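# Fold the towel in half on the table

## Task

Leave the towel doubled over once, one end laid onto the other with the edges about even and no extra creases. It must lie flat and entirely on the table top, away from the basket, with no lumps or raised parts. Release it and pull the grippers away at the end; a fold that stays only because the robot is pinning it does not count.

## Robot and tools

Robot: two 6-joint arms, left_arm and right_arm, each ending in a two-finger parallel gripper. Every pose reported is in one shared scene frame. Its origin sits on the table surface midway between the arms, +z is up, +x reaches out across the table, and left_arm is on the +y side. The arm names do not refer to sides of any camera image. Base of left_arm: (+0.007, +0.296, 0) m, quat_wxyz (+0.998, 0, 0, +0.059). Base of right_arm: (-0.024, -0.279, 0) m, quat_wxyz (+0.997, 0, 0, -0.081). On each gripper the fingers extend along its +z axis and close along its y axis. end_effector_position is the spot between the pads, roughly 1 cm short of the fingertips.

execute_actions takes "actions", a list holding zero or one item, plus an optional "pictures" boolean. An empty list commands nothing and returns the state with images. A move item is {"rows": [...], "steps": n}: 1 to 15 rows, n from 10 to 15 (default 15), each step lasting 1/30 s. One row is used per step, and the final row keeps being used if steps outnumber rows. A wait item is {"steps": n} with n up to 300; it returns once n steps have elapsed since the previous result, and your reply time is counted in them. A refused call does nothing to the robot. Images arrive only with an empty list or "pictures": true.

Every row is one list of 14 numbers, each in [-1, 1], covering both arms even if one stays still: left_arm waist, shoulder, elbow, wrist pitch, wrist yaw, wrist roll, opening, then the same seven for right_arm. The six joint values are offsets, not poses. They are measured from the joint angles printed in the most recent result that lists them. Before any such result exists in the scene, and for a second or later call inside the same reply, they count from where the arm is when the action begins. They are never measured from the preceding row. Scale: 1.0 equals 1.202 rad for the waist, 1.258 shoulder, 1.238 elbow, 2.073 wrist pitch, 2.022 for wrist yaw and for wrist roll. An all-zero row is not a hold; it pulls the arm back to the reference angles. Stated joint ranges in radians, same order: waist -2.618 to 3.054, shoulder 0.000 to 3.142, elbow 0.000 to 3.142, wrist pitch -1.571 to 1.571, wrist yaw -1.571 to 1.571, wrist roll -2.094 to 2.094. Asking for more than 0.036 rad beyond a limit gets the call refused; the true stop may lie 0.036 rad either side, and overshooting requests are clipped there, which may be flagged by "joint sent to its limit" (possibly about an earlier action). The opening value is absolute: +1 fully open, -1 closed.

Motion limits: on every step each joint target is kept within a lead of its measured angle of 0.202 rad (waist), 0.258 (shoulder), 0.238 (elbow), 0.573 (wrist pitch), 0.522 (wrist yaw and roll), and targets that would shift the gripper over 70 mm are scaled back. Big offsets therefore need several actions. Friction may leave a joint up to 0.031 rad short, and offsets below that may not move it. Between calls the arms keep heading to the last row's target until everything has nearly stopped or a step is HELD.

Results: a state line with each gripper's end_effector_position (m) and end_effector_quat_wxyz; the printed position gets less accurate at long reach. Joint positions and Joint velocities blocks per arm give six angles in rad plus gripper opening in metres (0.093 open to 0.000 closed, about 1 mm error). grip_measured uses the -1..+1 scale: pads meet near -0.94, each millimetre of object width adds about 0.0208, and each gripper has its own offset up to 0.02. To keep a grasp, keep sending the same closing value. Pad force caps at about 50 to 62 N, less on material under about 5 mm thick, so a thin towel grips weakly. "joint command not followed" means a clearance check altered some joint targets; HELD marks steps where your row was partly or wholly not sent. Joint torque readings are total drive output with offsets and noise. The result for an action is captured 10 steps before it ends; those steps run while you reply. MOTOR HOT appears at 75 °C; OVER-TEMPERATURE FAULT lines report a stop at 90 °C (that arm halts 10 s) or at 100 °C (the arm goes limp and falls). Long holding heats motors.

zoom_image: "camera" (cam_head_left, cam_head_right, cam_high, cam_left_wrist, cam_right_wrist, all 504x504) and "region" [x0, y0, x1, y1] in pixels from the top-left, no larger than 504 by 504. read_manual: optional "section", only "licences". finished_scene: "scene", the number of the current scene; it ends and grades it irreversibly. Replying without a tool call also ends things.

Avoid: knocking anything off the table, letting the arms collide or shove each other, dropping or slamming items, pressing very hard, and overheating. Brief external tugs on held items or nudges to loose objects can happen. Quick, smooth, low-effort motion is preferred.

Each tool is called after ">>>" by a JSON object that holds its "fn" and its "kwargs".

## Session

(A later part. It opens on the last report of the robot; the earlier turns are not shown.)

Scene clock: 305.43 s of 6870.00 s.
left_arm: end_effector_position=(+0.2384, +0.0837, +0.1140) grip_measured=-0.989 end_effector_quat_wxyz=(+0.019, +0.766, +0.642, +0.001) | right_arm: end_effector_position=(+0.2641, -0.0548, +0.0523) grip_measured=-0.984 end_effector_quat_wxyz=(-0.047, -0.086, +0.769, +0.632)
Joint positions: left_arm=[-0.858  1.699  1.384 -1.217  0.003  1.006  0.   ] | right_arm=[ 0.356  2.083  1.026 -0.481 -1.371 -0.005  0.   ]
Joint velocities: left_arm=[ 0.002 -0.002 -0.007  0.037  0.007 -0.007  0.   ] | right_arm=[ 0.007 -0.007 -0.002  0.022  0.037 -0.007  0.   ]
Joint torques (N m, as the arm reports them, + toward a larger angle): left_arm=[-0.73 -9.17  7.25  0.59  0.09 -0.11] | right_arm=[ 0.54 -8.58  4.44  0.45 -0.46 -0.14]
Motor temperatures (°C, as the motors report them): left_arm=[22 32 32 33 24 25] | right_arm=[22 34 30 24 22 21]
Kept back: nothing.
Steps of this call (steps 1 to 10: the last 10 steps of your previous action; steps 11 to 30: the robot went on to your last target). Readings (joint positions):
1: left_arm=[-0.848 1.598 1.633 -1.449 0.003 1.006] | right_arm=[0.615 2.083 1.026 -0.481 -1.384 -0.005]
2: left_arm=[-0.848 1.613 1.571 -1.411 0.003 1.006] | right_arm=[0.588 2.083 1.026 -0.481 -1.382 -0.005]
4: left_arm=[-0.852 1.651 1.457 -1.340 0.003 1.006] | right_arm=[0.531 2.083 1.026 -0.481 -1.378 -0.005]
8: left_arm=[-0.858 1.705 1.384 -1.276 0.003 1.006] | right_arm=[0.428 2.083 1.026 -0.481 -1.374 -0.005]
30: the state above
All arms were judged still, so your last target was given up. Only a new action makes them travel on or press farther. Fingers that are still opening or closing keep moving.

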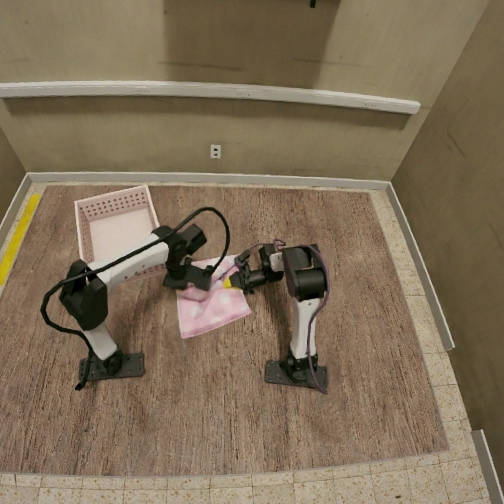

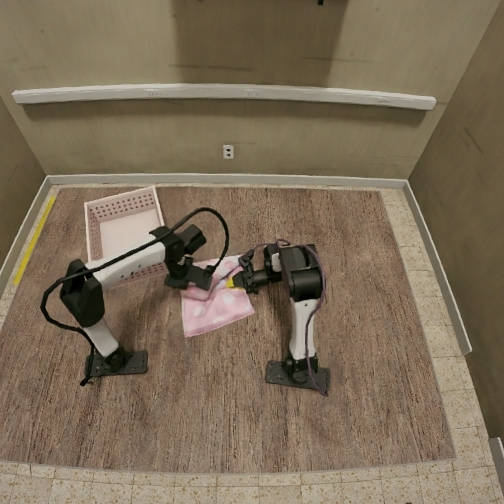

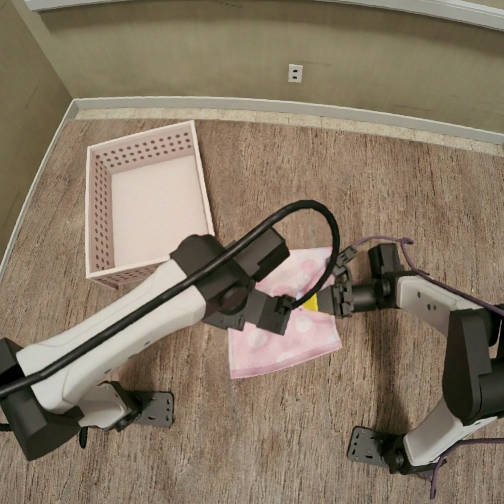

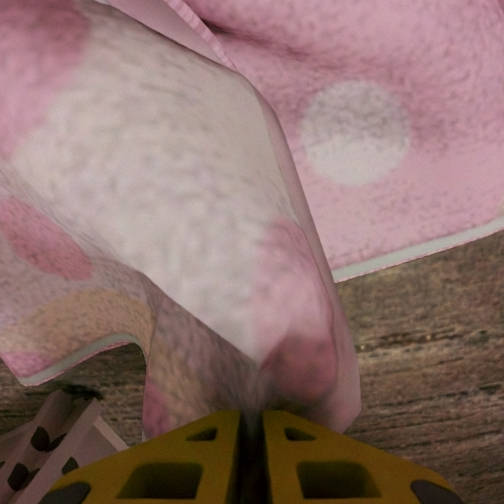

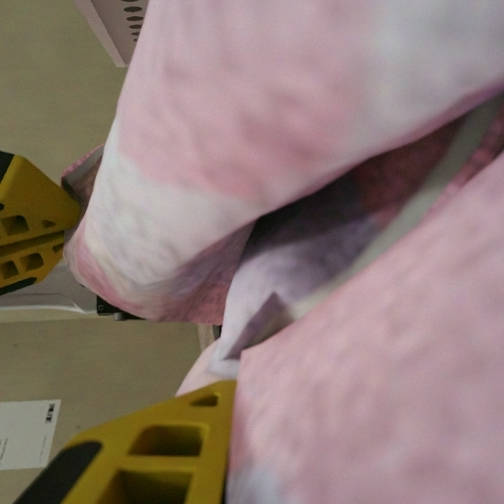

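>>> {"fn": "execute_actions", "kwargs": {"actions": [{"rows":[[0,0,0,0,0,0,-1, 0.03,0.02,0.04,0,0,0,-0.4],[0,0,0,0,0,0,-1, 0.058,0.033,0.058,0,0,0,-0.4]],"steps":12}]}}

>>> {"fn": "execute_actions", "kwargs": {"actions": [{"steps":15}], "pictures": true}}

>>> {"fn": "zoom_image", "kwargs": {"camera": "cam_head_right", "region": [190, 240, 270, 320]}}

Scene clock: 306.27 s of 6870.00 s.
left_arm: end_effector_position=(+0.2384, +0.0837, +0.1140) grip_measured=-0.989 end_effector_quat_wxyz=(+0.019, +0.766, +0.642, +0.001) | right_arm: end_effector_position=(+0.2646, -0.0507, +0.0518) grip_measured=-0.522 end_effector_quat_wxyz=(-0.051, -0.091, +0.769, +0.631)
Joint positions: left_arm=[-0.858  1.699  1.384 -1.217  0.003  1.006  0.   ] | right_arm=[ 0.368  2.093  1.04  -0.485 -1.371 -0.005  0.02 ]
Joint velocities: left_arm=[-0.017  0.007  0.002 -0.066  0.022 -0.022  0.   ] | right_arm=[ 0.344  0.276  0.413 -0.051 -0.007 -0.066  0.248]
Joint torques (N m, as the arm reports them, + toward a larger angle): left_arm=[ 0.06 -7.56  7.24  0.39  0.13 -0.12] | right_arm=[ 3.18 -7.4   6.94  0.5  -0.45 -0.13]
Motor temperatures (°C, as the motors report them): left_arm=[22 32 32 32 24 25] | right_arm=[22 34 30 24 22 21]
Steps of this call (steps 1 to 23: nothing new was sent; steps 24 to 25: the first 2 steps of this action). Readings (joint positions):
24: left_arm=[-0.858 1.699 1.384 -1.217 0.003 1.006] | right_arm=[0.359 2.086 1.030 -0.483 -1.371 -0.005]
25: the state above

Scene clock: 306.77 s of 6870.00 s.
left_arm: end_effector_position=(+0.2384, +0.0837, +0.1140) grip_measured=-0.989 end_effector_quat_wxyz=(+0.019, +0.766, +0.642, +0.001) | right_arm: end_effector_position=(+0.2580, -0.0324, +0.0506) grip_measured=-0.403 end_effector_quat_wxyz=(-0.065, -0.117, +0.765, +0.630)
Joint positions: left_arm=[-0.858  1.699  1.384 -1.217  0.003  1.006  0.   ] | right_arm=[ 0.426  2.114  1.07  -0.484 -1.371 -0.005  0.026]
Joint velocities: left_arm=[-0.012 -0.002  0.007  0.022 -0.022  0.007  0.   ] | right_arm=[ 0.007  0.007 -0.032 -0.007 -0.11   0.022 -0.001]
Joint torques (N m, as the arm reports them, + toward a larger angle): left_arm=[ 0.04 -7.6   7.19  0.43  0.12 -0.12] | right_arm=[ 0.15 -8.02  6.54  0.5  -0.45 -0.14]
Motor temperatures (°C, as the motors report them): left_arm=[22 32 32 32 24 25] | right_arm=[22 34 30 24 22 21]
Kept back: nothing.
Steps of this call (steps 1 to 10: the last 10 steps of your previous action; steps 11 to 15: the robot went on to your last target). Readings (joint positions):
1: left_arm=[-0.858 1.699 1.384 -1.217 0.003 1.006] | right_arm=[0.382 2.102 1.054 -0.485 -1.371 -0.005]
2: left_arm=[-0.858 1.699 1.384 -1.217 0.003 1.006] | right_arm=[0.397 2.109 1.064 -0.485 -1.371 -0.005]
4: left_arm=[-0.858 1.699 1.384 -1.217 0.003 1.006] | right_arm=[0.419 2.114 1.070 -0.484 -1.371 -0.005]
8: left_arm=[-0.858 1.699 1.384 -1.217 0.003 1.006] | right_arm=[0.426 2.114 1.070 -0.484 -1.371 -0.005]
15: the state above

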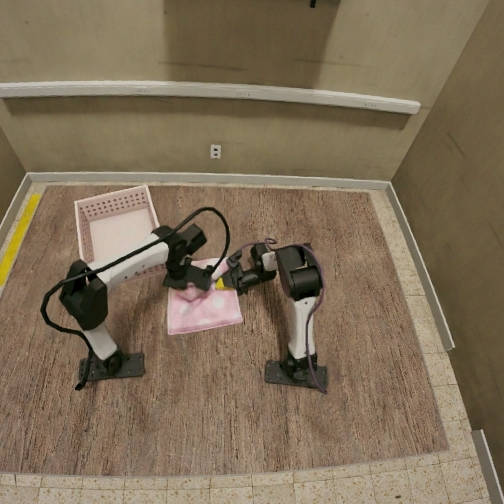

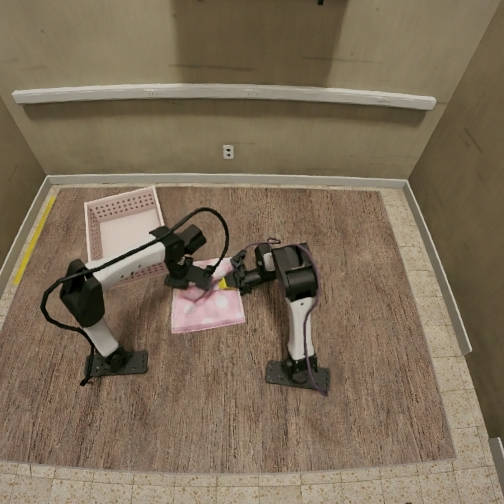

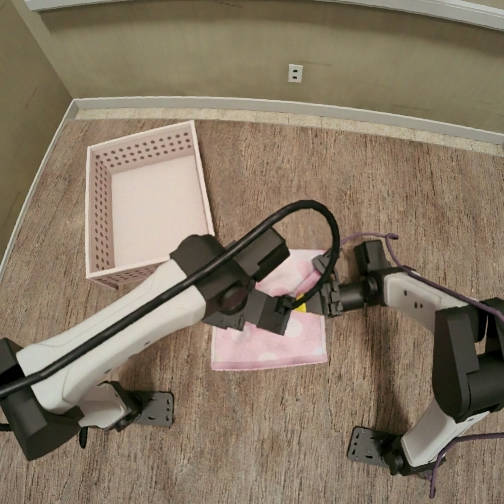

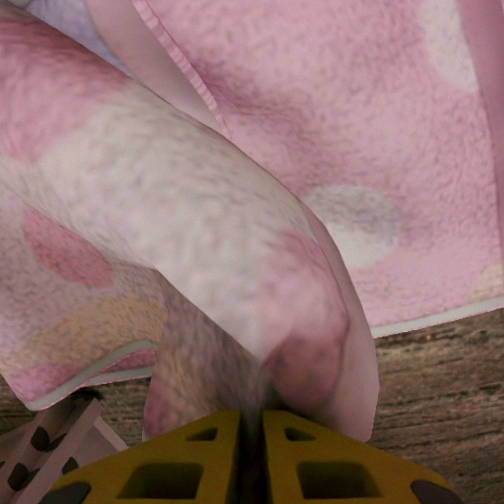

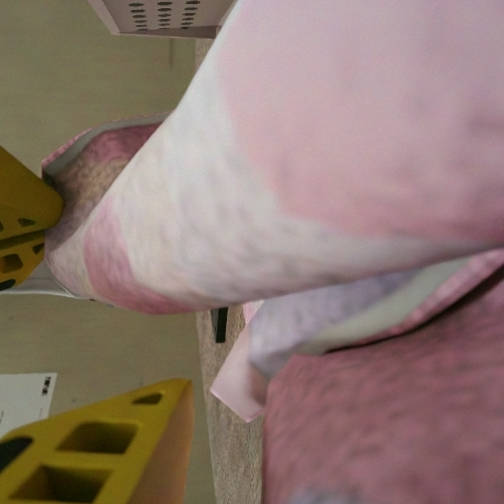

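Region (190, 240, 270, 320) of cam_head_right's 504x504 image, scaled by 6.300, with more detail than that image has.

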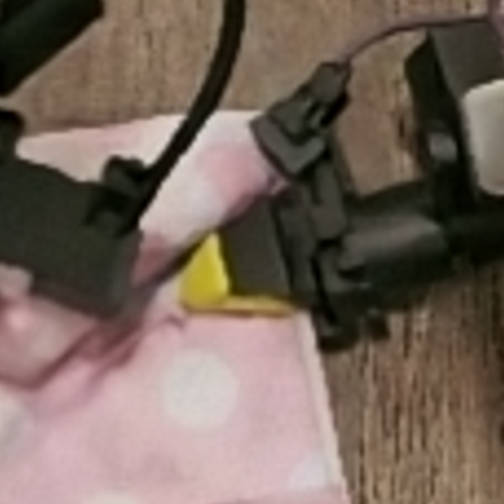

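>>> {"fn": "execute_actions", "kwargs": {"actions": [{"rows":[[0,0,0,0,0,0.49,-1, 0,0,0,0,0,0,-0.4],[-0.02,0,0,0,0,0.49,-1, 0,0,0,0,0,0,-0.4],[-0.04,0,0,0,0,0.49,-1, 0,0,0,0,0,0,-0.4],[-0.07,0,0,0,0,0.49,-1, 0,0,0,0,0,0,-0.4],[-0.1,0,0,0,0,0.49,-1, 0,0,0,0,0,0,-0.4],[-0.13,0,0,0,0,0.49,-1, 0,0,0,0,0,0,-0.4],[-0.156,0,0,0,0,0.49,-1, 0,0,0,0,0,0,-0.4],[-0.156,0.015,-0.03,0.03,0,0.49,-1, 0,0,0,0,0,0,-0.4],[-0.156,0.03,-0.06,0.06,0,0.49,-1, 0,0,0,0,0,0,-0.4],[-0.156,0.045,-0.09,0.09,0,0.49,-1, 0,0,0,0,0,0,-0.4],[-0.156,0.06,-0.12,0.11,0,0.49,-1, 0,0,0,0,0,0,-0.4],[-0.156,0.075,-0.15,0.13,0,0.49,-1, 0,0,0,0,0,0,-0.4]],"steps":15}]}}

>>> {"fn": "execute_actions", "kwargs": {"actions": [{"steps":25}], "pictures": true}}

Scene clock: 307.97 s of 6870.00 s.
left_arm: end_effector_position=(+0.2292, +0.0739, +0.1140) grip_measured=-0.989 end_effector_quat_wxyz=(+0.017, +0.908, +0.419, +0.007) | right_arm: end_effector_position=(+0.2580, -0.0324, +0.0506) grip_measured=-0.403 end_effector_quat_wxyz=(-0.065, -0.117, +0.765, +0.630)
Joint positions: left_arm=[-0.903  1.699  1.384 -1.217 -0.002  1.492  0.   ] | right_arm=[ 0.426  2.114  1.07  -0.484 -1.371 -0.005  0.026]
Joint velocities: left_arm=[-0.745  0.007  0.007  0.051 -0.051  2.85   0.   ] | right_arm=[-0.027 -0.017 -0.002 -0.007 -0.051 -0.022  0.001]
Joint torques (N m, as the arm reports them, + toward a larger angle): left_arm=[-2.66 -7.58  7.26  0.39  0.26 -0.06] | right_arm=[ 0.16 -8.87  4.51  0.47 -0.46 -0.14]
Motor temperatures (°C, as the motors report them): left_arm=[22 32 32 32 24 25] | right_arm=[22 34 30 24 22 21]
Steps of this call (steps 1 to 15: the robot went on to your last target; steps 16 to 31: nothing new was sent; steps 32 to 36: the first 5 steps of this action). Readings (joint positions):
32: left_arm=[-0.858 1.699 1.384 -1.217 0.003 1.091] | right_arm=[0.426 2.114 1.070 -0.484 -1.371 -0.005]
33: left_arm=[-0.860 1.699 1.384 -1.217 0.003 1.192] | right_arm=[0.426 2.114 1.070 -0.484 -1.371 -0.005]
35: left_arm=[-0.881 1.699 1.384 -1.217 0.000 1.392] | right_arm=[0.426 2.114 1.070 -0.484 -1.371 -0.005]
36: the state above

Scene clock: 308.80 s of 6870.00 s.
left_arm: end_effector_position=(+0.1945, +0.0407, +0.0406) grip_measured=-0.989 end_effector_quat_wxyz=(+0.001, +0.994, +0.109, -0.001) | right_arm: end_effector_position=(+0.2580, -0.0324, +0.0504) grip_measured=-0.403 end_effector_quat_wxyz=(-0.065, -0.117, +0.766, +0.629)
Joint positions: left_arm=[-1.053  1.801  1.206 -0.975  0.003  1.989  0.   ] | right_arm=[ 0.426  2.114  1.07  -0.484 -1.37  -0.005  0.026]
Joint velocities: left_arm=[ 0.007 -0.002 -0.012  0.037 -0.037 -0.022  0.   ] | right_arm=[-0.002  0.007 -0.012  0.022 -0.022  0.007  0.001]
Joint torques (N m, as the arm reports them, + toward a larger angle): left_arm=[ 0.65 -8.74  6.06  0.53  0.11 -0.01] | right_arm=[ 0.16 -8.87  4.52  0.47 -0.47 -0.13]
Motor temperatures (°C, as the motors report them): left_arm=[22 33 32 32 24 25] | right_arm=[22 34 30 24 22 21]
Kept back: nothing.
Steps of this call (steps 1 to 10: the last 10 steps of your previous action; steps 11 to 25: the robot went on to your last target). Readings (joint positions):
1: left_arm=[-0.935 1.699 1.384 -1.217 -0.003 1.589] | right_arm=[0.426 2.114 1.070 -0.484 -1.371 -0.005]
2: left_arm=[-0.971 1.699 1.384 -1.217 -0.003 1.670] | right_arm=[0.426 2.114 1.070 -0.484 -1.371 -0.005]
4: left_arm=[-1.032 1.699 1.371 -1.188 -0.001 1.787] | right_arm=[0.426 2.114 1.070 -0.484 -1.371 -0.005]
8: left_arm=[-1.053 1.740 1.263 -1.062 0.003 1.908] | right_arm=[0.426 2.114 1.070 -0.484 -1.370 -0.005]
25: the state above

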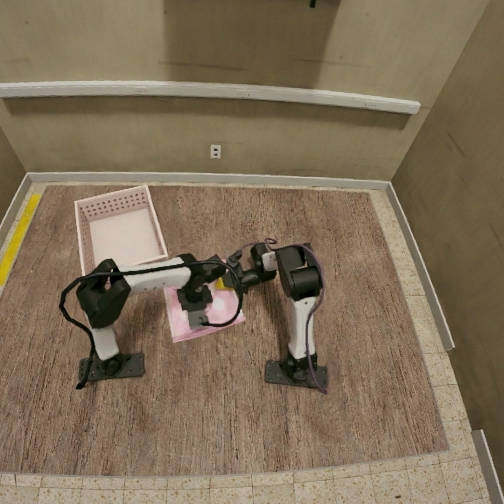

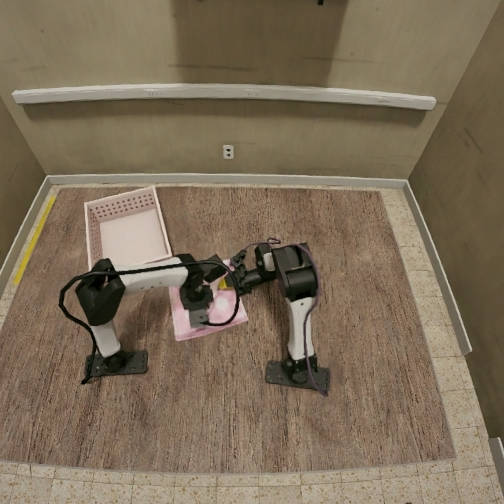

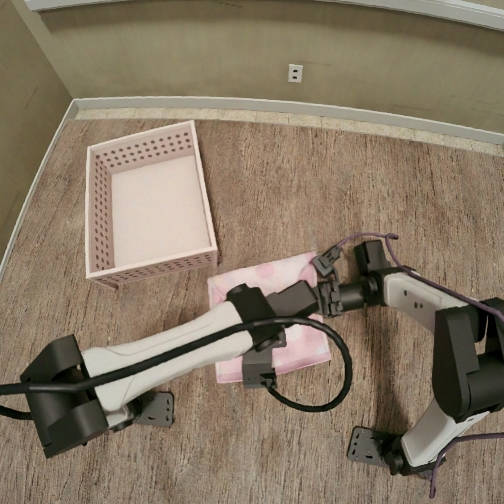

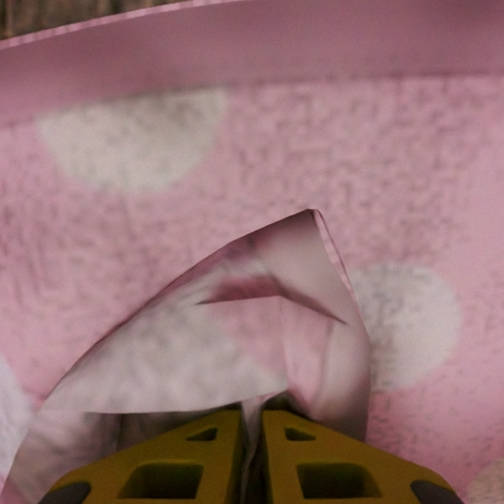

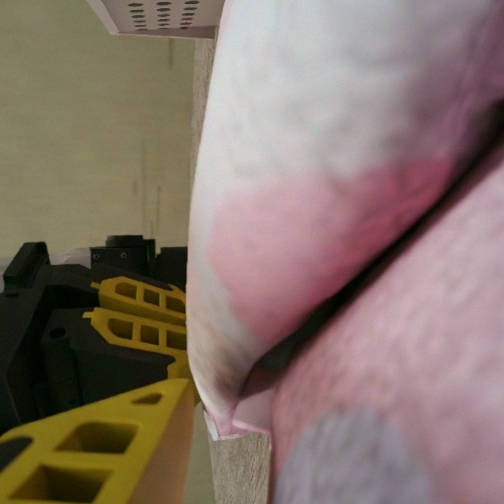

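>>> {"fn": "execute_actions", "kwargs": {"actions": [{"rows":[[0,-0.03,0.04,-0.03,0,-0.05,-1, 0,0,0,0,0,0,-0.4],[0.02,-0.06,0.08,-0.06,0,-0.1,-1, 0,0,0,0,0,0,-0.4],[0.05,-0.08,0.12,-0.08,0,-0.16,-1, 0,0,0,0,0,0,-0.4],[0.08,-0.1,0.155,-0.1,0,-0.22,-1, 0,0,0,0,0,0,-0.4],[0.11,-0.12,0.19,-0.12,0,-0.28,-1, 0,0,0,0,0,0,-0.4],[0.14,-0.135,0.22,-0.135,0,-0.34,-1, 0,0,0,0,0,0,-0.4],[0.17,-0.15,0.25,-0.15,0,-0.4,-1, -0.03,0,0,0,0,0,-0.4],[0.2,-0.165,0.275,-0.165,0,-0.45,-1, -0.06,-0.01,-0.02,0,0,0,-0.4],[0.23,-0.178,0.296,-0.179,0,-0.49,-1, -0.09,-0.02,-0.04,0,0,0,-0.4],[0.23,-0.178,0.296,-0.179,0,-0.49,-1, -0.12,-0.03,-0.05,0,0,0,-0.4],[0.23,-0.178,0.296,-0.179,0,-0.49,-1, -0.15,-0.04,-0.06,0,0,0,-0.4],[0.23,-0.178,0.296,-0.179,0,-0.49,-1, -0.18,-0.05,-0.07,0,0,0,-0.4],[0.23,-0.178,0.296,-0.179,0,-0.49,-1, -0.21,-0.06,-0.08,0,0,0,-0.4],[0.23,-0.178,0.296,-0.179,0,-0.49,-1, -0.25,-0.07,-0.08,0,0,0,-0.4]],"steps":15}]}}

>>> {"fn": "execute_actions", "kwargs": {"actions": [{"steps":25}]}}

Scene clock: 310.70 s of 6870.00 s.
left_arm: end_effector_position=(+0.2113, +0.0429, +0.0826) grip_measured=-0.989 end_effector_quat_wxyz=(+0.021, +0.970, +0.240, +0.007) | right_arm: end_effector_position=(+0.2580, -0.0324, +0.0503) grip_measured=-0.403 end_effector_quat_wxyz=(-0.065, -0.117, +0.766, +0.629)
Joint positions: left_arm=[-1.006  1.752  1.318 -1.093  0.006  1.768  0.   ] | right_arm=[ 0.426  2.114  1.07  -0.484 -1.37  -0.005  0.026]
Joint velocities: left_arm=[ 0.716 -0.657  1.092 -0.608 -0.022 -1.81   0.   ] | right_arm=[ 0.007  0.017  0.022  0.022 -0.081  0.051  0.   ]
Joint torques (N m, as the arm reports them, + toward a larger angle): left_arm=[  2.27 -11.52   9.71   0.29   0.09  -0.12] | right_arm=[ 0.16 -8.86  4.51  0.47 -0.46 -0.14]
Motor temperatures (°C, as the motors report them): left_arm=[22 33 32 32 24 25] | right_arm=[22 35 30 23 22 21]
Steps of this call (steps 1 to 30: the robot went on to your last target; steps 31 to 52: nothing new was sent; steps 53 to 57: the first 5 steps of this action). Readings (joint positions):
53: left_arm=[-1.053 1.800 1.211 -0.983 0.003 1.975] | right_arm=[0.426 2.114 1.070 -0.484 -1.370 -0.005]
54: left_arm=[-1.051 1.797 1.224 -1.007 0.003 1.941] | right_arm=[0.426 2.114 1.070 -0.484 -1.370 -0.005]
56: left_arm=[-1.029 1.772 1.281 -1.069 0.005 1.832] | right_arm=[0.426 2.114 1.070 -0.484 -1.370 -0.005]
57: the state above

Scene clock: 311.53 s of 6870.00 s.
left_arm: end_effector_position=(+0.2618, +0.1025, +0.2015) grip_measured=-0.989 end_effector_quat_wxyz=(+0.115, +0.732, +0.671, +0.022) | right_arm: end_effector_position=(+0.3014, -0.1286, +0.0578) grip_measured=-0.403 end_effector_quat_wxyz=(+0.029, +0.004, +0.775, +0.632)
Joint positions: left_arm=[-0.768  1.567  1.567 -1.336 -0.002  1.008  0.   ] | right_arm=[ 0.118  2.045  0.993 -0.484 -1.37  -0.005  0.026]
Joint velocities: left_arm=[ 0.007  0.012  0.012  0.066  0.007 -0.051  0.   ] | right_arm=[-0.017 -0.007 -0.012 -0.154 -0.051 -0.051 -0.   ]
Joint torques (N m, as the arm reports them, + toward a larger angle): left_arm=[-0.7  -5.72  7.97  0.74  0.17 -0.18] | right_arm=[ 0.69 -9.86  2.82  0.45 -0.46 -0.14]
Motor temperatures (°C, as the motors report them): left_arm=[22 33 32 32 24 25] | right_arm=[22 35 30 23 22 21]
Kept back: nothing.
Steps of this call (steps 1 to 10: the last 10 steps of your previous action; steps 11 to 25: the robot went on to your last target). Readings (joint positions):
1: left_arm=[-0.977 1.728 1.358 -1.115 0.007 1.697] | right_arm=[0.426 2.114 1.070 -0.484 -1.370 -0.005]
2: left_arm=[-0.944 1.704 1.398 -1.137 0.007 1.618] | right_arm=[0.423 2.114 1.070 -0.484 -1.370 -0.005]
4: left_arm=[-0.868 1.654 1.478 -1.182 0.007 1.447] | right_arm=[0.396 2.113 1.066 -0.483 -1.370 -0.005]
8: left_arm=[-0.767 1.573 1.564 -1.251 -0.002 1.183] | right_arm=[0.248 2.085 1.013 -0.483 -1.370 -0.005]
25: the state above

>>> {"fn": "execute_actions", "kwargs": {"actions": [{"rows":[[0,0,0,0,0,0,-1, 0,-0.08,0.08,-0.1,0,-0.2,0],[0,0,0,0,0,0,-1, 0,-0.168,0.168,-0.219,0.05,-0.5,0],[0,0,0,0,0,0,-1, 0.05,-0.168,0.168,-0.219,0.1,-0.774,0],[0,0,0,0,0,0,-1, 0.1,-0.168,0.168,-0.219,0.15,-0.774,0],[0,0,0,0,0,0,-1, 0.177,-0.168,0.175,-0.219,0.208,-0.774,0]],"steps":15}]}}

>>> {"fn": "execute_actions", "kwargs": {"actions": [{"steps":30}], "pictures": true}}

Scene clock: 312.67 s of 6870.00 s.
left_arm: end_effector_position=(+0.2616, +0.1027, +0.2015) grip_measured=-0.989 end_effector_quat_wxyz=(+0.114, +0.731, +0.672, +0.022) | right_arm: end_effector_position=(+0.3064, -0.1175, +0.1024) grip_measured=-0.003 end_effector_quat_wxyz=(+0.137, -0.193, +0.801, +0.549)
Joint positions: left_arm=[-0.768  1.567  1.567 -1.337 -0.002  1.004  0.   ] | right_arm=[ 0.177  1.904  1.14  -0.752 -1.203 -0.423  0.045]
Joint velocities: left_arm=[-0.002 -0.002 -0.022 -0.022 -0.022 -0.022  0.   ] | right_arm=[ 1.243 -1.175  1.145 -0.901  1.722 -2.777  0.002]
Joint torques (N m, as the arm reports them, + toward a larger angle): left_arm=[ 0.06 -6.47  7.38  0.82  0.1  -0.1 ] | right_arm=[ 6.55 -8.05  5.56 -0.07 -0.55 -0.21]
Motor temperatures (°C, as the motors report them): left_arm=[22 33 32 32 24 25] | right_arm=[23 35 30 23 22 21]
Steps of this call (steps 1 to 29: the robot went on to your last target; steps 30 to 34: the first 5 steps of this action). Readings (joint positions):
30: left_arm=[-0.768 1.567 1.567 -1.337 -0.002 1.004] | right_arm=[0.118 2.038 1.005 -0.522 -1.363 -0.069]
31: left_arm=[-0.768 1.567 1.567 -1.337 -0.002 1.004] | right_arm=[0.118 2.019 1.029 -0.589 -1.345 -0.143]
33: left_arm=[-0.768 1.567 1.567 -1.337 -0.002 1.004] | right_arm=[0.140 1.946 1.101 -0.713 -1.262 -0.324]
34: the state above

Scene clock: 313.67 s of 6870.00 s.
left_arm: end_effector_position=(+0.2616, +0.1027, +0.2015) grip_measured=-0.989 end_effector_quat_wxyz=(+0.114, +0.731, +0.672, +0.022) | right_arm: end_effector_position=(+0.2745, -0.0871, +0.1060) grip_measured=-0.002 end_effector_quat_wxyz=(-0.304, +0.682, -0.569, -0.344)
Joint positions: left_arm=[-0.768  1.567  1.567 -1.337 -0.002  1.004  0.   ] | right_arm=[ 0.338  1.825  1.214 -0.927 -0.954 -1.561  0.045]
Joint velocities: left_arm=[ 0.012 -0.012 -0.007  0.066 -0.007 -0.007  0.   ] | right_arm=[ 0.002 -0.007 -0.012 -0.022  0.066 -0.051  0.001]
Joint torques (N m, as the arm reports them, + toward a larger angle): left_arm=[ 0.04 -6.45  7.35  0.83  0.1  -0.08] | right_arm=[-0.35 -7.05  5.48  0.26 -0.37 -0.14]
Motor temperatures (°C, as the motors report them): left_arm=[22 33 32 32 24 25] | right_arm=[23 35 30 23 22 21]
Kept back: nothing.
Steps of this call (steps 1 to 10: the last 10 steps of your previous action; steps 11 to 30: the robot went on to your last target). Readings (joint positions):
1: left_arm=[-0.768 1.567 1.567 -1.337 -0.002 1.004] | right_arm=[0.225 1.869 1.174 -0.776 -1.154 -0.523]
2: left_arm=[-0.768 1.567 1.567 -1.337 -0.002 1.004] | right_arm=[0.275 1.843 1.198 -0.793 -1.120 -0.623]
4: left_arm=[-0.768 1.567 1.567 -1.337 -0.002 1.004] | right_arm=[0.341 1.818 1.214 -0.826 -1.075 -0.825]
8: left_arm=[-0.768 1.567 1.567 -1.337 -0.002 1.004] | right_arm=[0.346 1.825 1.214 -0.891 -1.005 -1.214]
30: the state above

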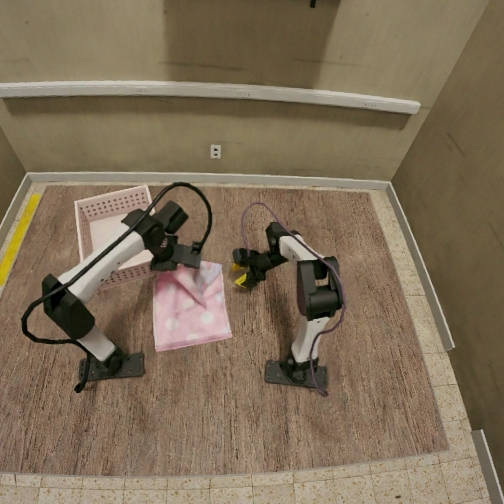

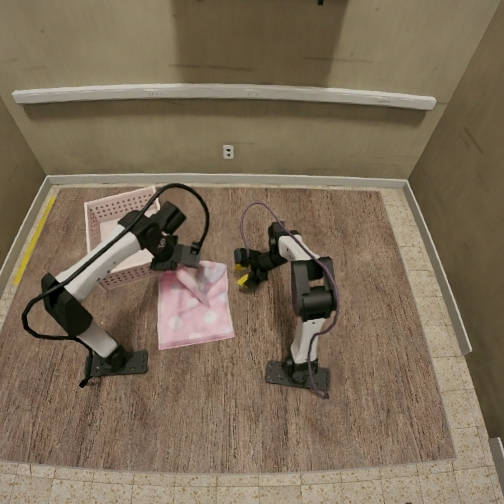

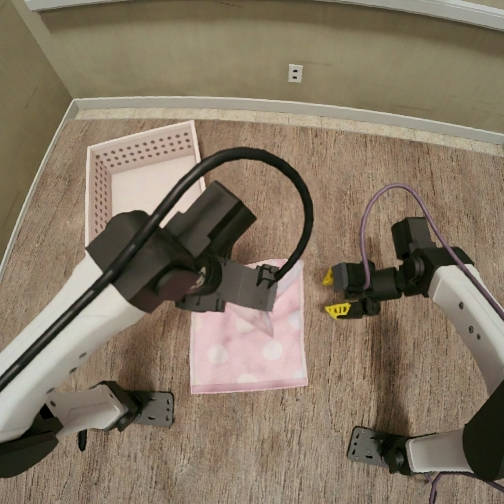

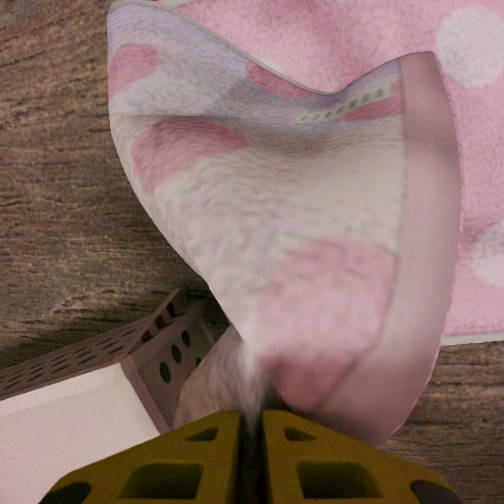

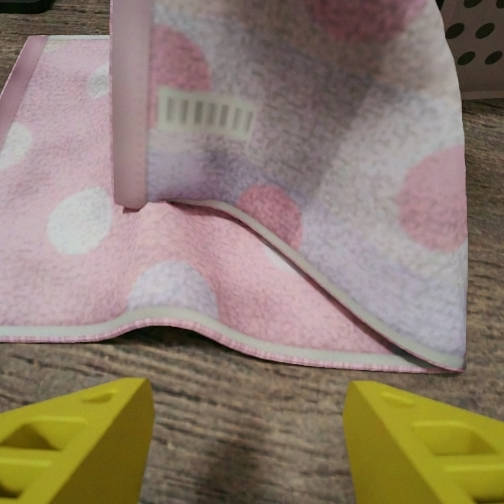

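>>> {"fn": "execute_actions", "kwargs": {"actions": []}}

Scene clock: 315.03 s of 6870.00 s.
left_arm: end_effector_position=(+0.2616, +0.1027, +0.2015) grip_measured=-0.989 end_effector_quat_wxyz=(+0.114, +0.731, +0.672, +0.022) | right_arm: end_effector_position=(+0.2744, -0.0872, +0.1060) grip_measured=-0.002 end_effector_quat_wxyz=(-0.304, +0.683, -0.568, -0.344)
Joint positions: left_arm=[-0.768  1.567  1.567 -1.337 -0.002  1.004  0.   ] | right_arm=[ 0.338  1.825  1.214 -0.927 -0.953 -1.563  0.045]
Joint velocities: left_arm=[-0.002  0.002 -0.007 -0.037  0.037 -0.037  0.   ] | right_arm=[ 0.017 -0.002 -0.002 -0.051  0.037  0.007 -0.   ]
Joint torques (N m, as the arm reports them, + toward a larger angle): left_arm=[ 0.08 -6.43  7.37  0.82  0.1  -0.07] | right_arm=[-0.35 -7.05  5.48  0.26 -0.36 -0.15]
Motor temperatures (°C, as the motors report them): left_arm=[22 33 32 32 24 25] | right_arm=[23 35 30 23 22 21]
Kept back: nothing.
Steps of this call (steps 1 to 15: the robot went on to your last target; steps 16 to 41: nothing new was sent). Readings (joint positions):
1: left_arm=[-0.768 1.567 1.567 -1.337 -0.002 1.004] | right_arm=[0.338 1.825 1.214 -0.927 -0.953 -1.561]
2: left_arm=[-0.768 1.567 1.567 -1.337 -0.002 1.004] | right_arm=[0.338 1.825 1.214 -0.927 -0.953 -1.561]
4: left_arm=[-0.768 1.567 1.567 -1.337 -0.002 1.004] | right_arm=[0.338 1.825 1.214 -0.927 -0.953 -1.562]
8: left_arm=[-0.768 1.567 1.567 -1.337 -0.002 1.004] | right_arm=[0.338 1.825 1.214 -0.927 -0.953 -1.563]
41: the state above
All arms were judged still, so your last target was given up. Only a new action makes them travel on or press farther. Fingers that are still opening or closing keep moving.

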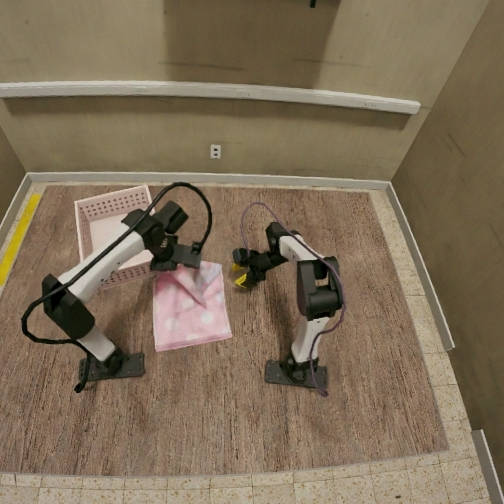

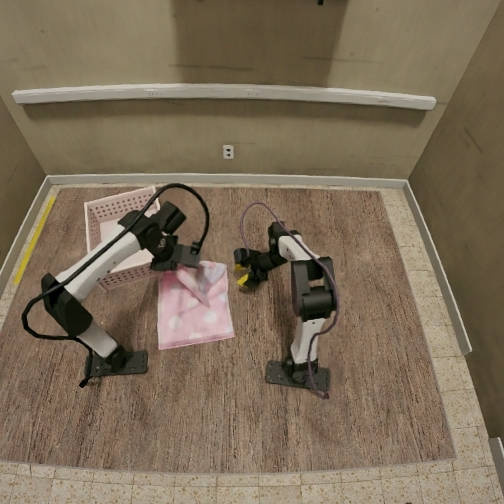

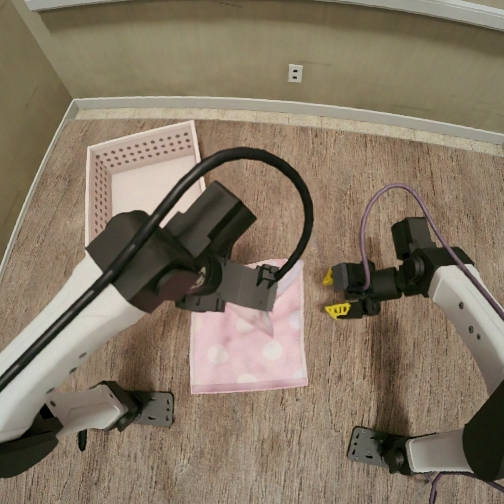

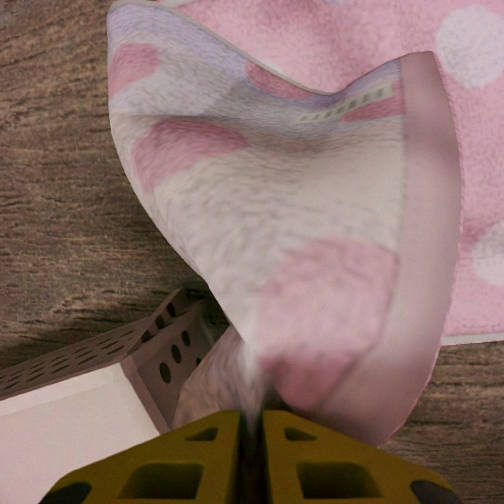

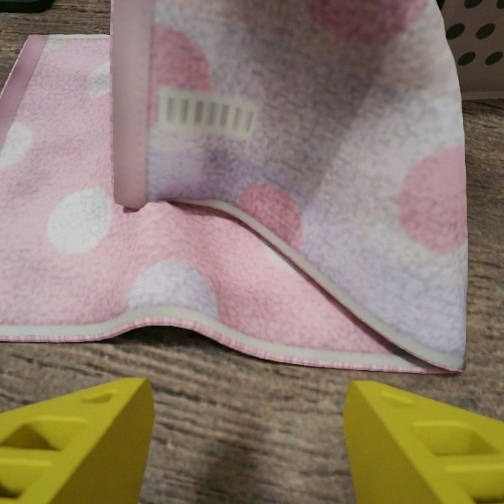

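>>> {"fn": "execute_actions", "kwargs": {"actions": [{"rows":[[0,0,0.04,-0.02,0,0,-1,0,0,0,0,0,0,0.0],[0,0,0.08,-0.04,0,0,-1,0,0,0,0,0,0,0.0],[0,0,0.12,-0.06,0,0,-1,0,0,0,0,0,0,0.0]],"steps":15}]}}

>>> {"fn": "execute_actions", "kwargs": {"actions": []}}

Scene clock: 316.37 s of 6870.00 s.
left_arm: end_effector_position=(+0.2623, +0.1021, +0.2263) grip_measured=-0.989 end_effector_quat_wxyz=(+0.128, +0.730, +0.671, +0.024) | right_arm: end_effector_position=(+0.2744, -0.0872, +0.1060) grip_measured=-0.002 end_effector_quat_wxyz=(-0.304, +0.683, -0.568, -0.344)
Joint positions: left_arm=[-0.768  1.573  1.668 -1.406 -0.002  1.004  0.   ] | right_arm=[ 0.338  1.825  1.214 -0.927 -0.953 -1.563  0.045]
Joint velocities: left_arm=[-0.022 -0.076  0.667 -0.227  0.007  0.022  0.   ] | right_arm=[-0.017  0.002 -0.017  0.007 -0.007 -0.007 -0.001]
Joint torques (N m, as the arm reports them, + toward a larger angle): left_arm=[ 0.03 -6.37  7.67  0.66  0.12 -0.15] | right_arm=[ 0.16 -7.7   5.75  0.37 -0.4  -0.07]
Motor temperatures (°C, as the motors report them): left_arm=[22 33 32 32 24 25] | right_arm=[23 35 30 23 22 21]
Steps of this call (steps 1 to 35: nothing new was sent; steps 36 to 40: the first 5 steps of this action). Readings (joint positions):
36: left_arm=[-0.768 1.567 1.571 -1.342 -0.002 1.004] | right_arm=[0.338 1.825 1.214 -0.927 -0.953 -1.563]
37: left_arm=[-0.768 1.569 1.585 -1.358 -0.002 1.004] | right_arm=[0.338 1.825 1.214 -0.927 -0.953 -1.563]
39: left_arm=[-0.768 1.573 1.643 -1.397 -0.002 1.004] | right_arm=[0.338 1.825 1.214 -0.927 -0.953 -1.563]
40: the state above

Scene clock: 316.70 s of 6870.00 s.
left_arm: end_effector_position=(+0.2576, +0.1058, +0.2325) grip_measured=-0.989 end_effector_quat_wxyz=(+0.121, +0.730, +0.672, +0.023) | right_arm: end_effector_position=(+0.2744, -0.0872, +0.1060) grip_measured=-0.002 end_effector_quat_wxyz=(-0.304, +0.683, -0.568, -0.344)
Joint positions: left_arm=[-0.768  1.571  1.696 -1.448 -0.002  1.004  0.   ] | right_arm=[ 0.338  1.825  1.214 -0.927 -0.953 -1.563  0.045]
Joint velocities: left_arm=[-0.007 -0.007 -0.012 -0.081 -0.022 -0.037  0.   ] | right_arm=[ 0.007 -0.012  0.002 -0.007  0.037 -0.022  0.001]
Joint torques (N m, as the arm reports them, + toward a larger angle): left_arm=[ 0.05 -6.46  8.82  0.77  0.11 -0.11] | right_arm=[ 0.15 -7.7   5.75  0.37 -0.4  -0.07]
Motor temperatures (°C, as the motors report them): left_arm=[22 33 32 32 24 25] | right_arm=[23 35 30 23 22 21]
Kept back: nothing.
Steps of this call (steps 1 to 10: the last 10 steps of your previous action). Readings (joint positions):
1: left_arm=[-0.768 1.572 1.685 -1.411 -0.002 1.004] | right_arm=[0.338 1.825 1.214 -0.927 -0.953 -1.563]
2: left_arm=[-0.768 1.571 1.694 -1.415 -0.002 1.004] | right_arm=[0.338 1.825 1.214 -0.927 -0.953 -1.563]
4: left_arm=[-0.768 1.571 1.696 -1.426 -0.002 1.004] | right_arm=[0.338 1.825 1.214 -0.927 -0.953 -1.563]
8: left_arm=[-0.768 1.571 1.696 -1.444 -0.002 1.004] | right_arm=[0.338 1.825 1.214 -0.927 -0.953 -1.563]
10: the state above

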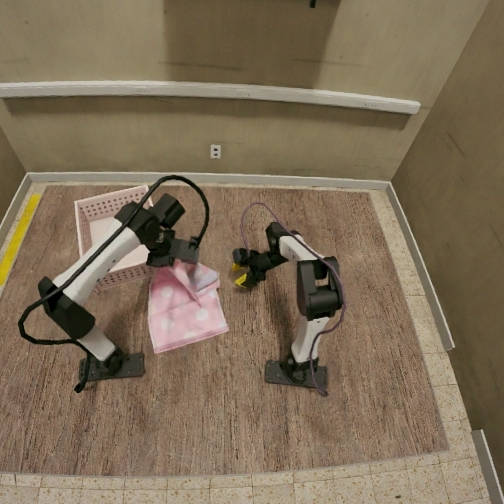

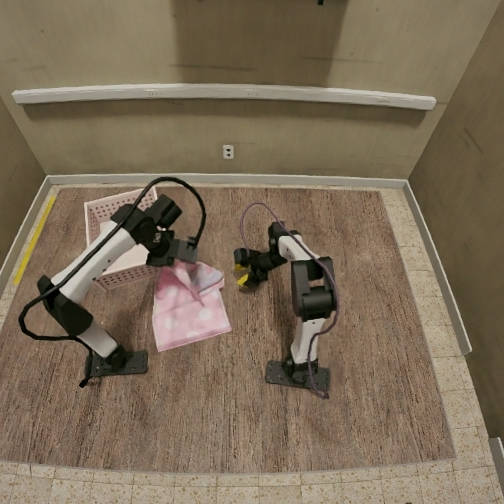

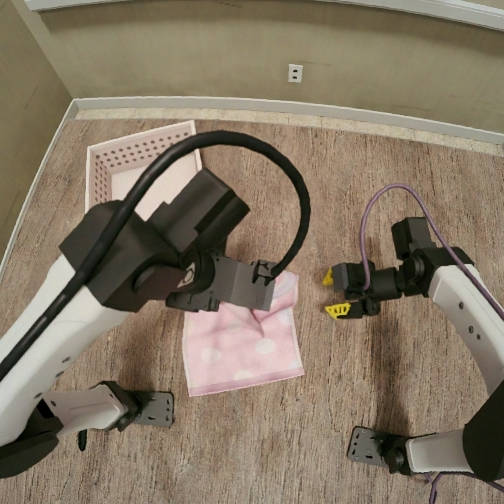

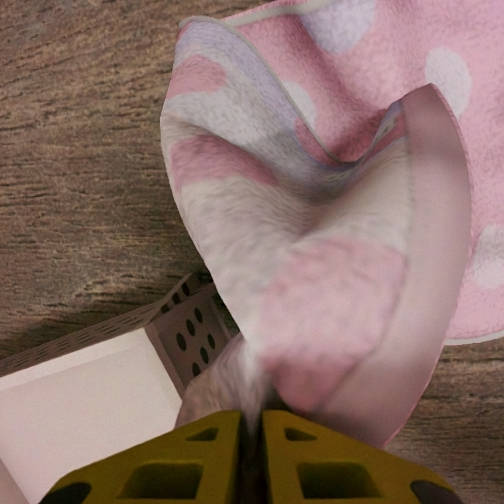

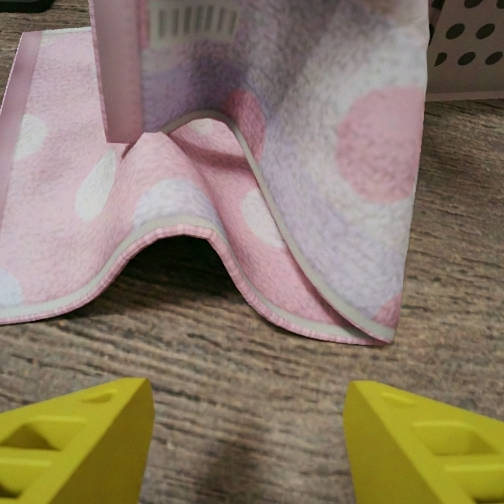

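>>> {"fn": "execute_actions", "kwargs": {"actions": [{"rows":[[0,0,0,0,0,0,-1,0.05,0.03,0.05,-0.01,0,0,0.0],[0,0,0,0,0,0,-1,0.1,0.06,0.09,-0.02,0,0,0.0],[0,0,0,0,0,0,-1,0.15,0.09,0.13,-0.03,0,0,0.0],[0,0,0,0,0,0,-1,0.2,0.12,0.16,-0.035,0,0,0.0],[0,0,0,0,0,0,-1,0.23,0.14,0.18,-0.04,0,0,0.0]],"steps":15}]}}

>>> {"fn": "execute_actions", "kwargs": {"actions": [{"steps":15}], "pictures": true}}

Scene clock: 319.90 s of 6870.00 s.
left_arm: end_effector_position=(+0.2566, +0.1065, +0.2322) grip_measured=-0.989 end_effector_quat_wxyz=(+0.119, +0.731, +0.672, +0.022) | right_arm: end_effector_position=(+0.2701, -0.0326, +0.1054) grip_measured=-0.002 end_effector_quat_wxyz=(-0.275, +0.727, -0.513, -0.364)
Joint positions: left_arm=[-0.768  1.571  1.696 -1.454 -0.002  1.004  0.   ] | right_arm=[ 0.497  1.936  1.363 -0.965 -0.947 -1.563  0.045]
Joint velocities: left_arm=[-0.002  0.002 -0.002  0.022 -0.022 -0.066  0.   ] | right_arm=[ 1.609  0.969  1.121 -0.066  0.037  0.007  0.   ]
Joint torques (N m, as the arm reports them, + toward a larger angle): left_arm=[ 0.07 -6.19  7.14  0.87  0.11 -0.12] | right_arm=[ 1.67 -8.15  6.04 -0.1  -0.45 -0.08]
Motor temperatures (°C, as the motors report them): left_arm=[22 33 32 32 24 25] | right_arm=[23 35 30 23 22 21]
Steps of this call (steps 1 to 30: the robot went on to your last target; steps 31 to 91: nothing new was sent; steps 92 to 96: the first 5 steps of this action). Readings (joint positions):
92: left_arm=[-0.768 1.571 1.696 -1.454 -0.002 1.004] | right_arm=[0.343 1.830 1.220 -0.933 -0.952 -1.563]
93: left_arm=[-0.768 1.571 1.696 -1.454 -0.002 1.004] | right_arm=[0.361 1.845 1.242 -0.946 -0.950 -1.563]
95: left_arm=[-0.768 1.571 1.696 -1.454 -0.002 1.004] | right_arm=[0.443 1.902 1.321 -0.964 -0.947 -1.563]
96: the state above

Scene clock: 320.40 s of 6870.00 s.
left_arm: end_effector_position=(+0.2566, +0.1065, +0.2322) grip_measured=-0.989 end_effector_quat_wxyz=(+0.119, +0.731, +0.672, +0.022) | right_arm: end_effector_position=(+0.2432, +0.0038, +0.0949) grip_measured=-0.002 end_effector_quat_wxyz=(-0.234, +0.751, -0.477, -0.392)
Joint positions: left_arm=[-0.768  1.571  1.696 -1.454 -0.002  1.004  0.   ] | right_arm=[ 0.618  2.001  1.411 -0.998 -0.948 -1.563  0.045]
Joint velocities: left_arm=[-0.017  0.012 -0.007 -0.066 -0.051 -0.037  0.   ] | right_arm=[ 0.002  0.002  0.002  0.007  0.051  0.037 -0.   ]
Joint torques (N m, as the arm reports them, + toward a larger angle): left_arm=[-0.01 -6.18  7.07  0.87  0.1  -0.12] | right_arm=[-0.17 -9.04  7.6   0.16 -0.44 -0.08]
Motor temperatures (°C, as the motors report them): left_arm=[22 33 32 32 24 25] | right_arm=[23 36 30 23 22 21]
Kept back: nothing.
Steps of this call (steps 1 to 10: the last 10 steps of your previous action; steps 11 to 15: the robot went on to your last target). Readings (joint positions):
1: left_arm=[-0.768 1.571 1.696 -1.454 -0.002 1.004] | right_arm=[0.550 1.964 1.394 -0.962 -0.947 -1.563]
2: left_arm=[-0.768 1.571 1.696 -1.454 -0.002 1.004] | right_arm=[0.593 1.983 1.408 -0.962 -0.948 -1.563]
4: left_arm=[-0.768 1.571 1.696 -1.454 -0.002 1.004] | right_arm=[0.639 1.998 1.411 -0.972 -0.948 -1.563]
8: left_arm=[-0.768 1.571 1.696 -1.454 -0.002 1.004] | right_arm=[0.630 2.001 1.411 -0.991 -0.948 -1.563]
15: the state above

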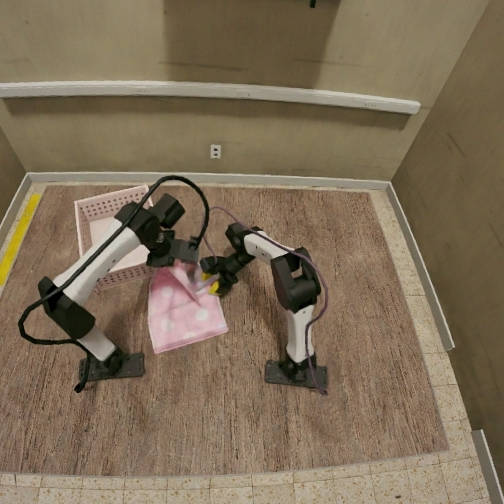

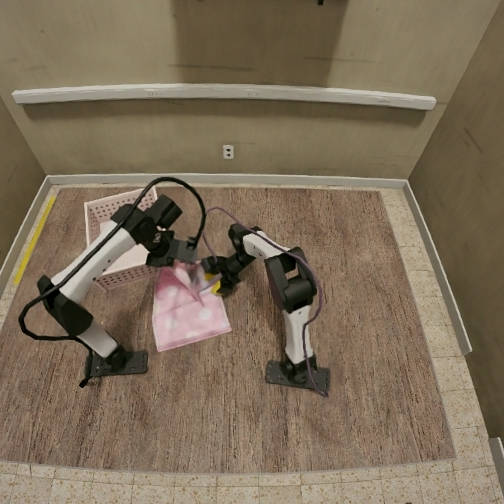

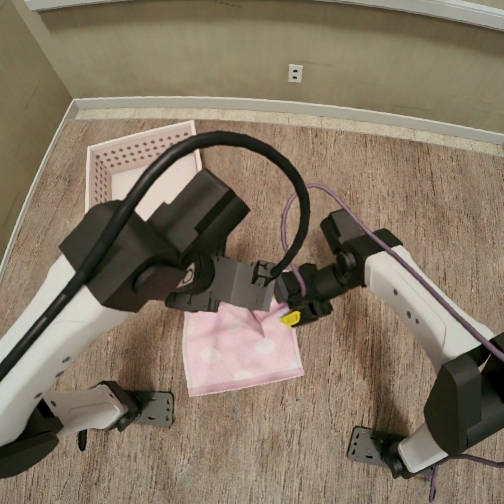

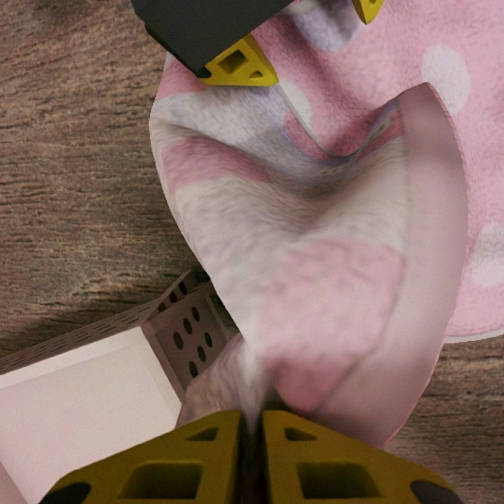

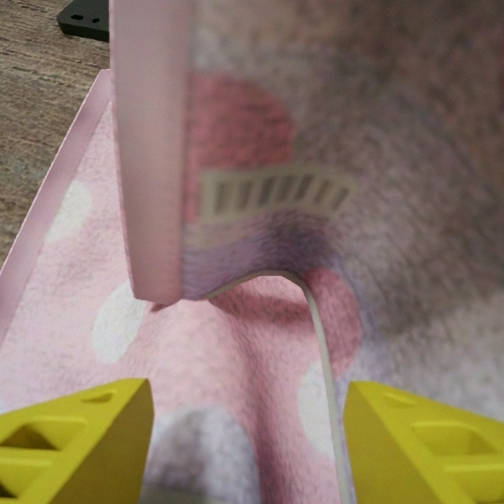

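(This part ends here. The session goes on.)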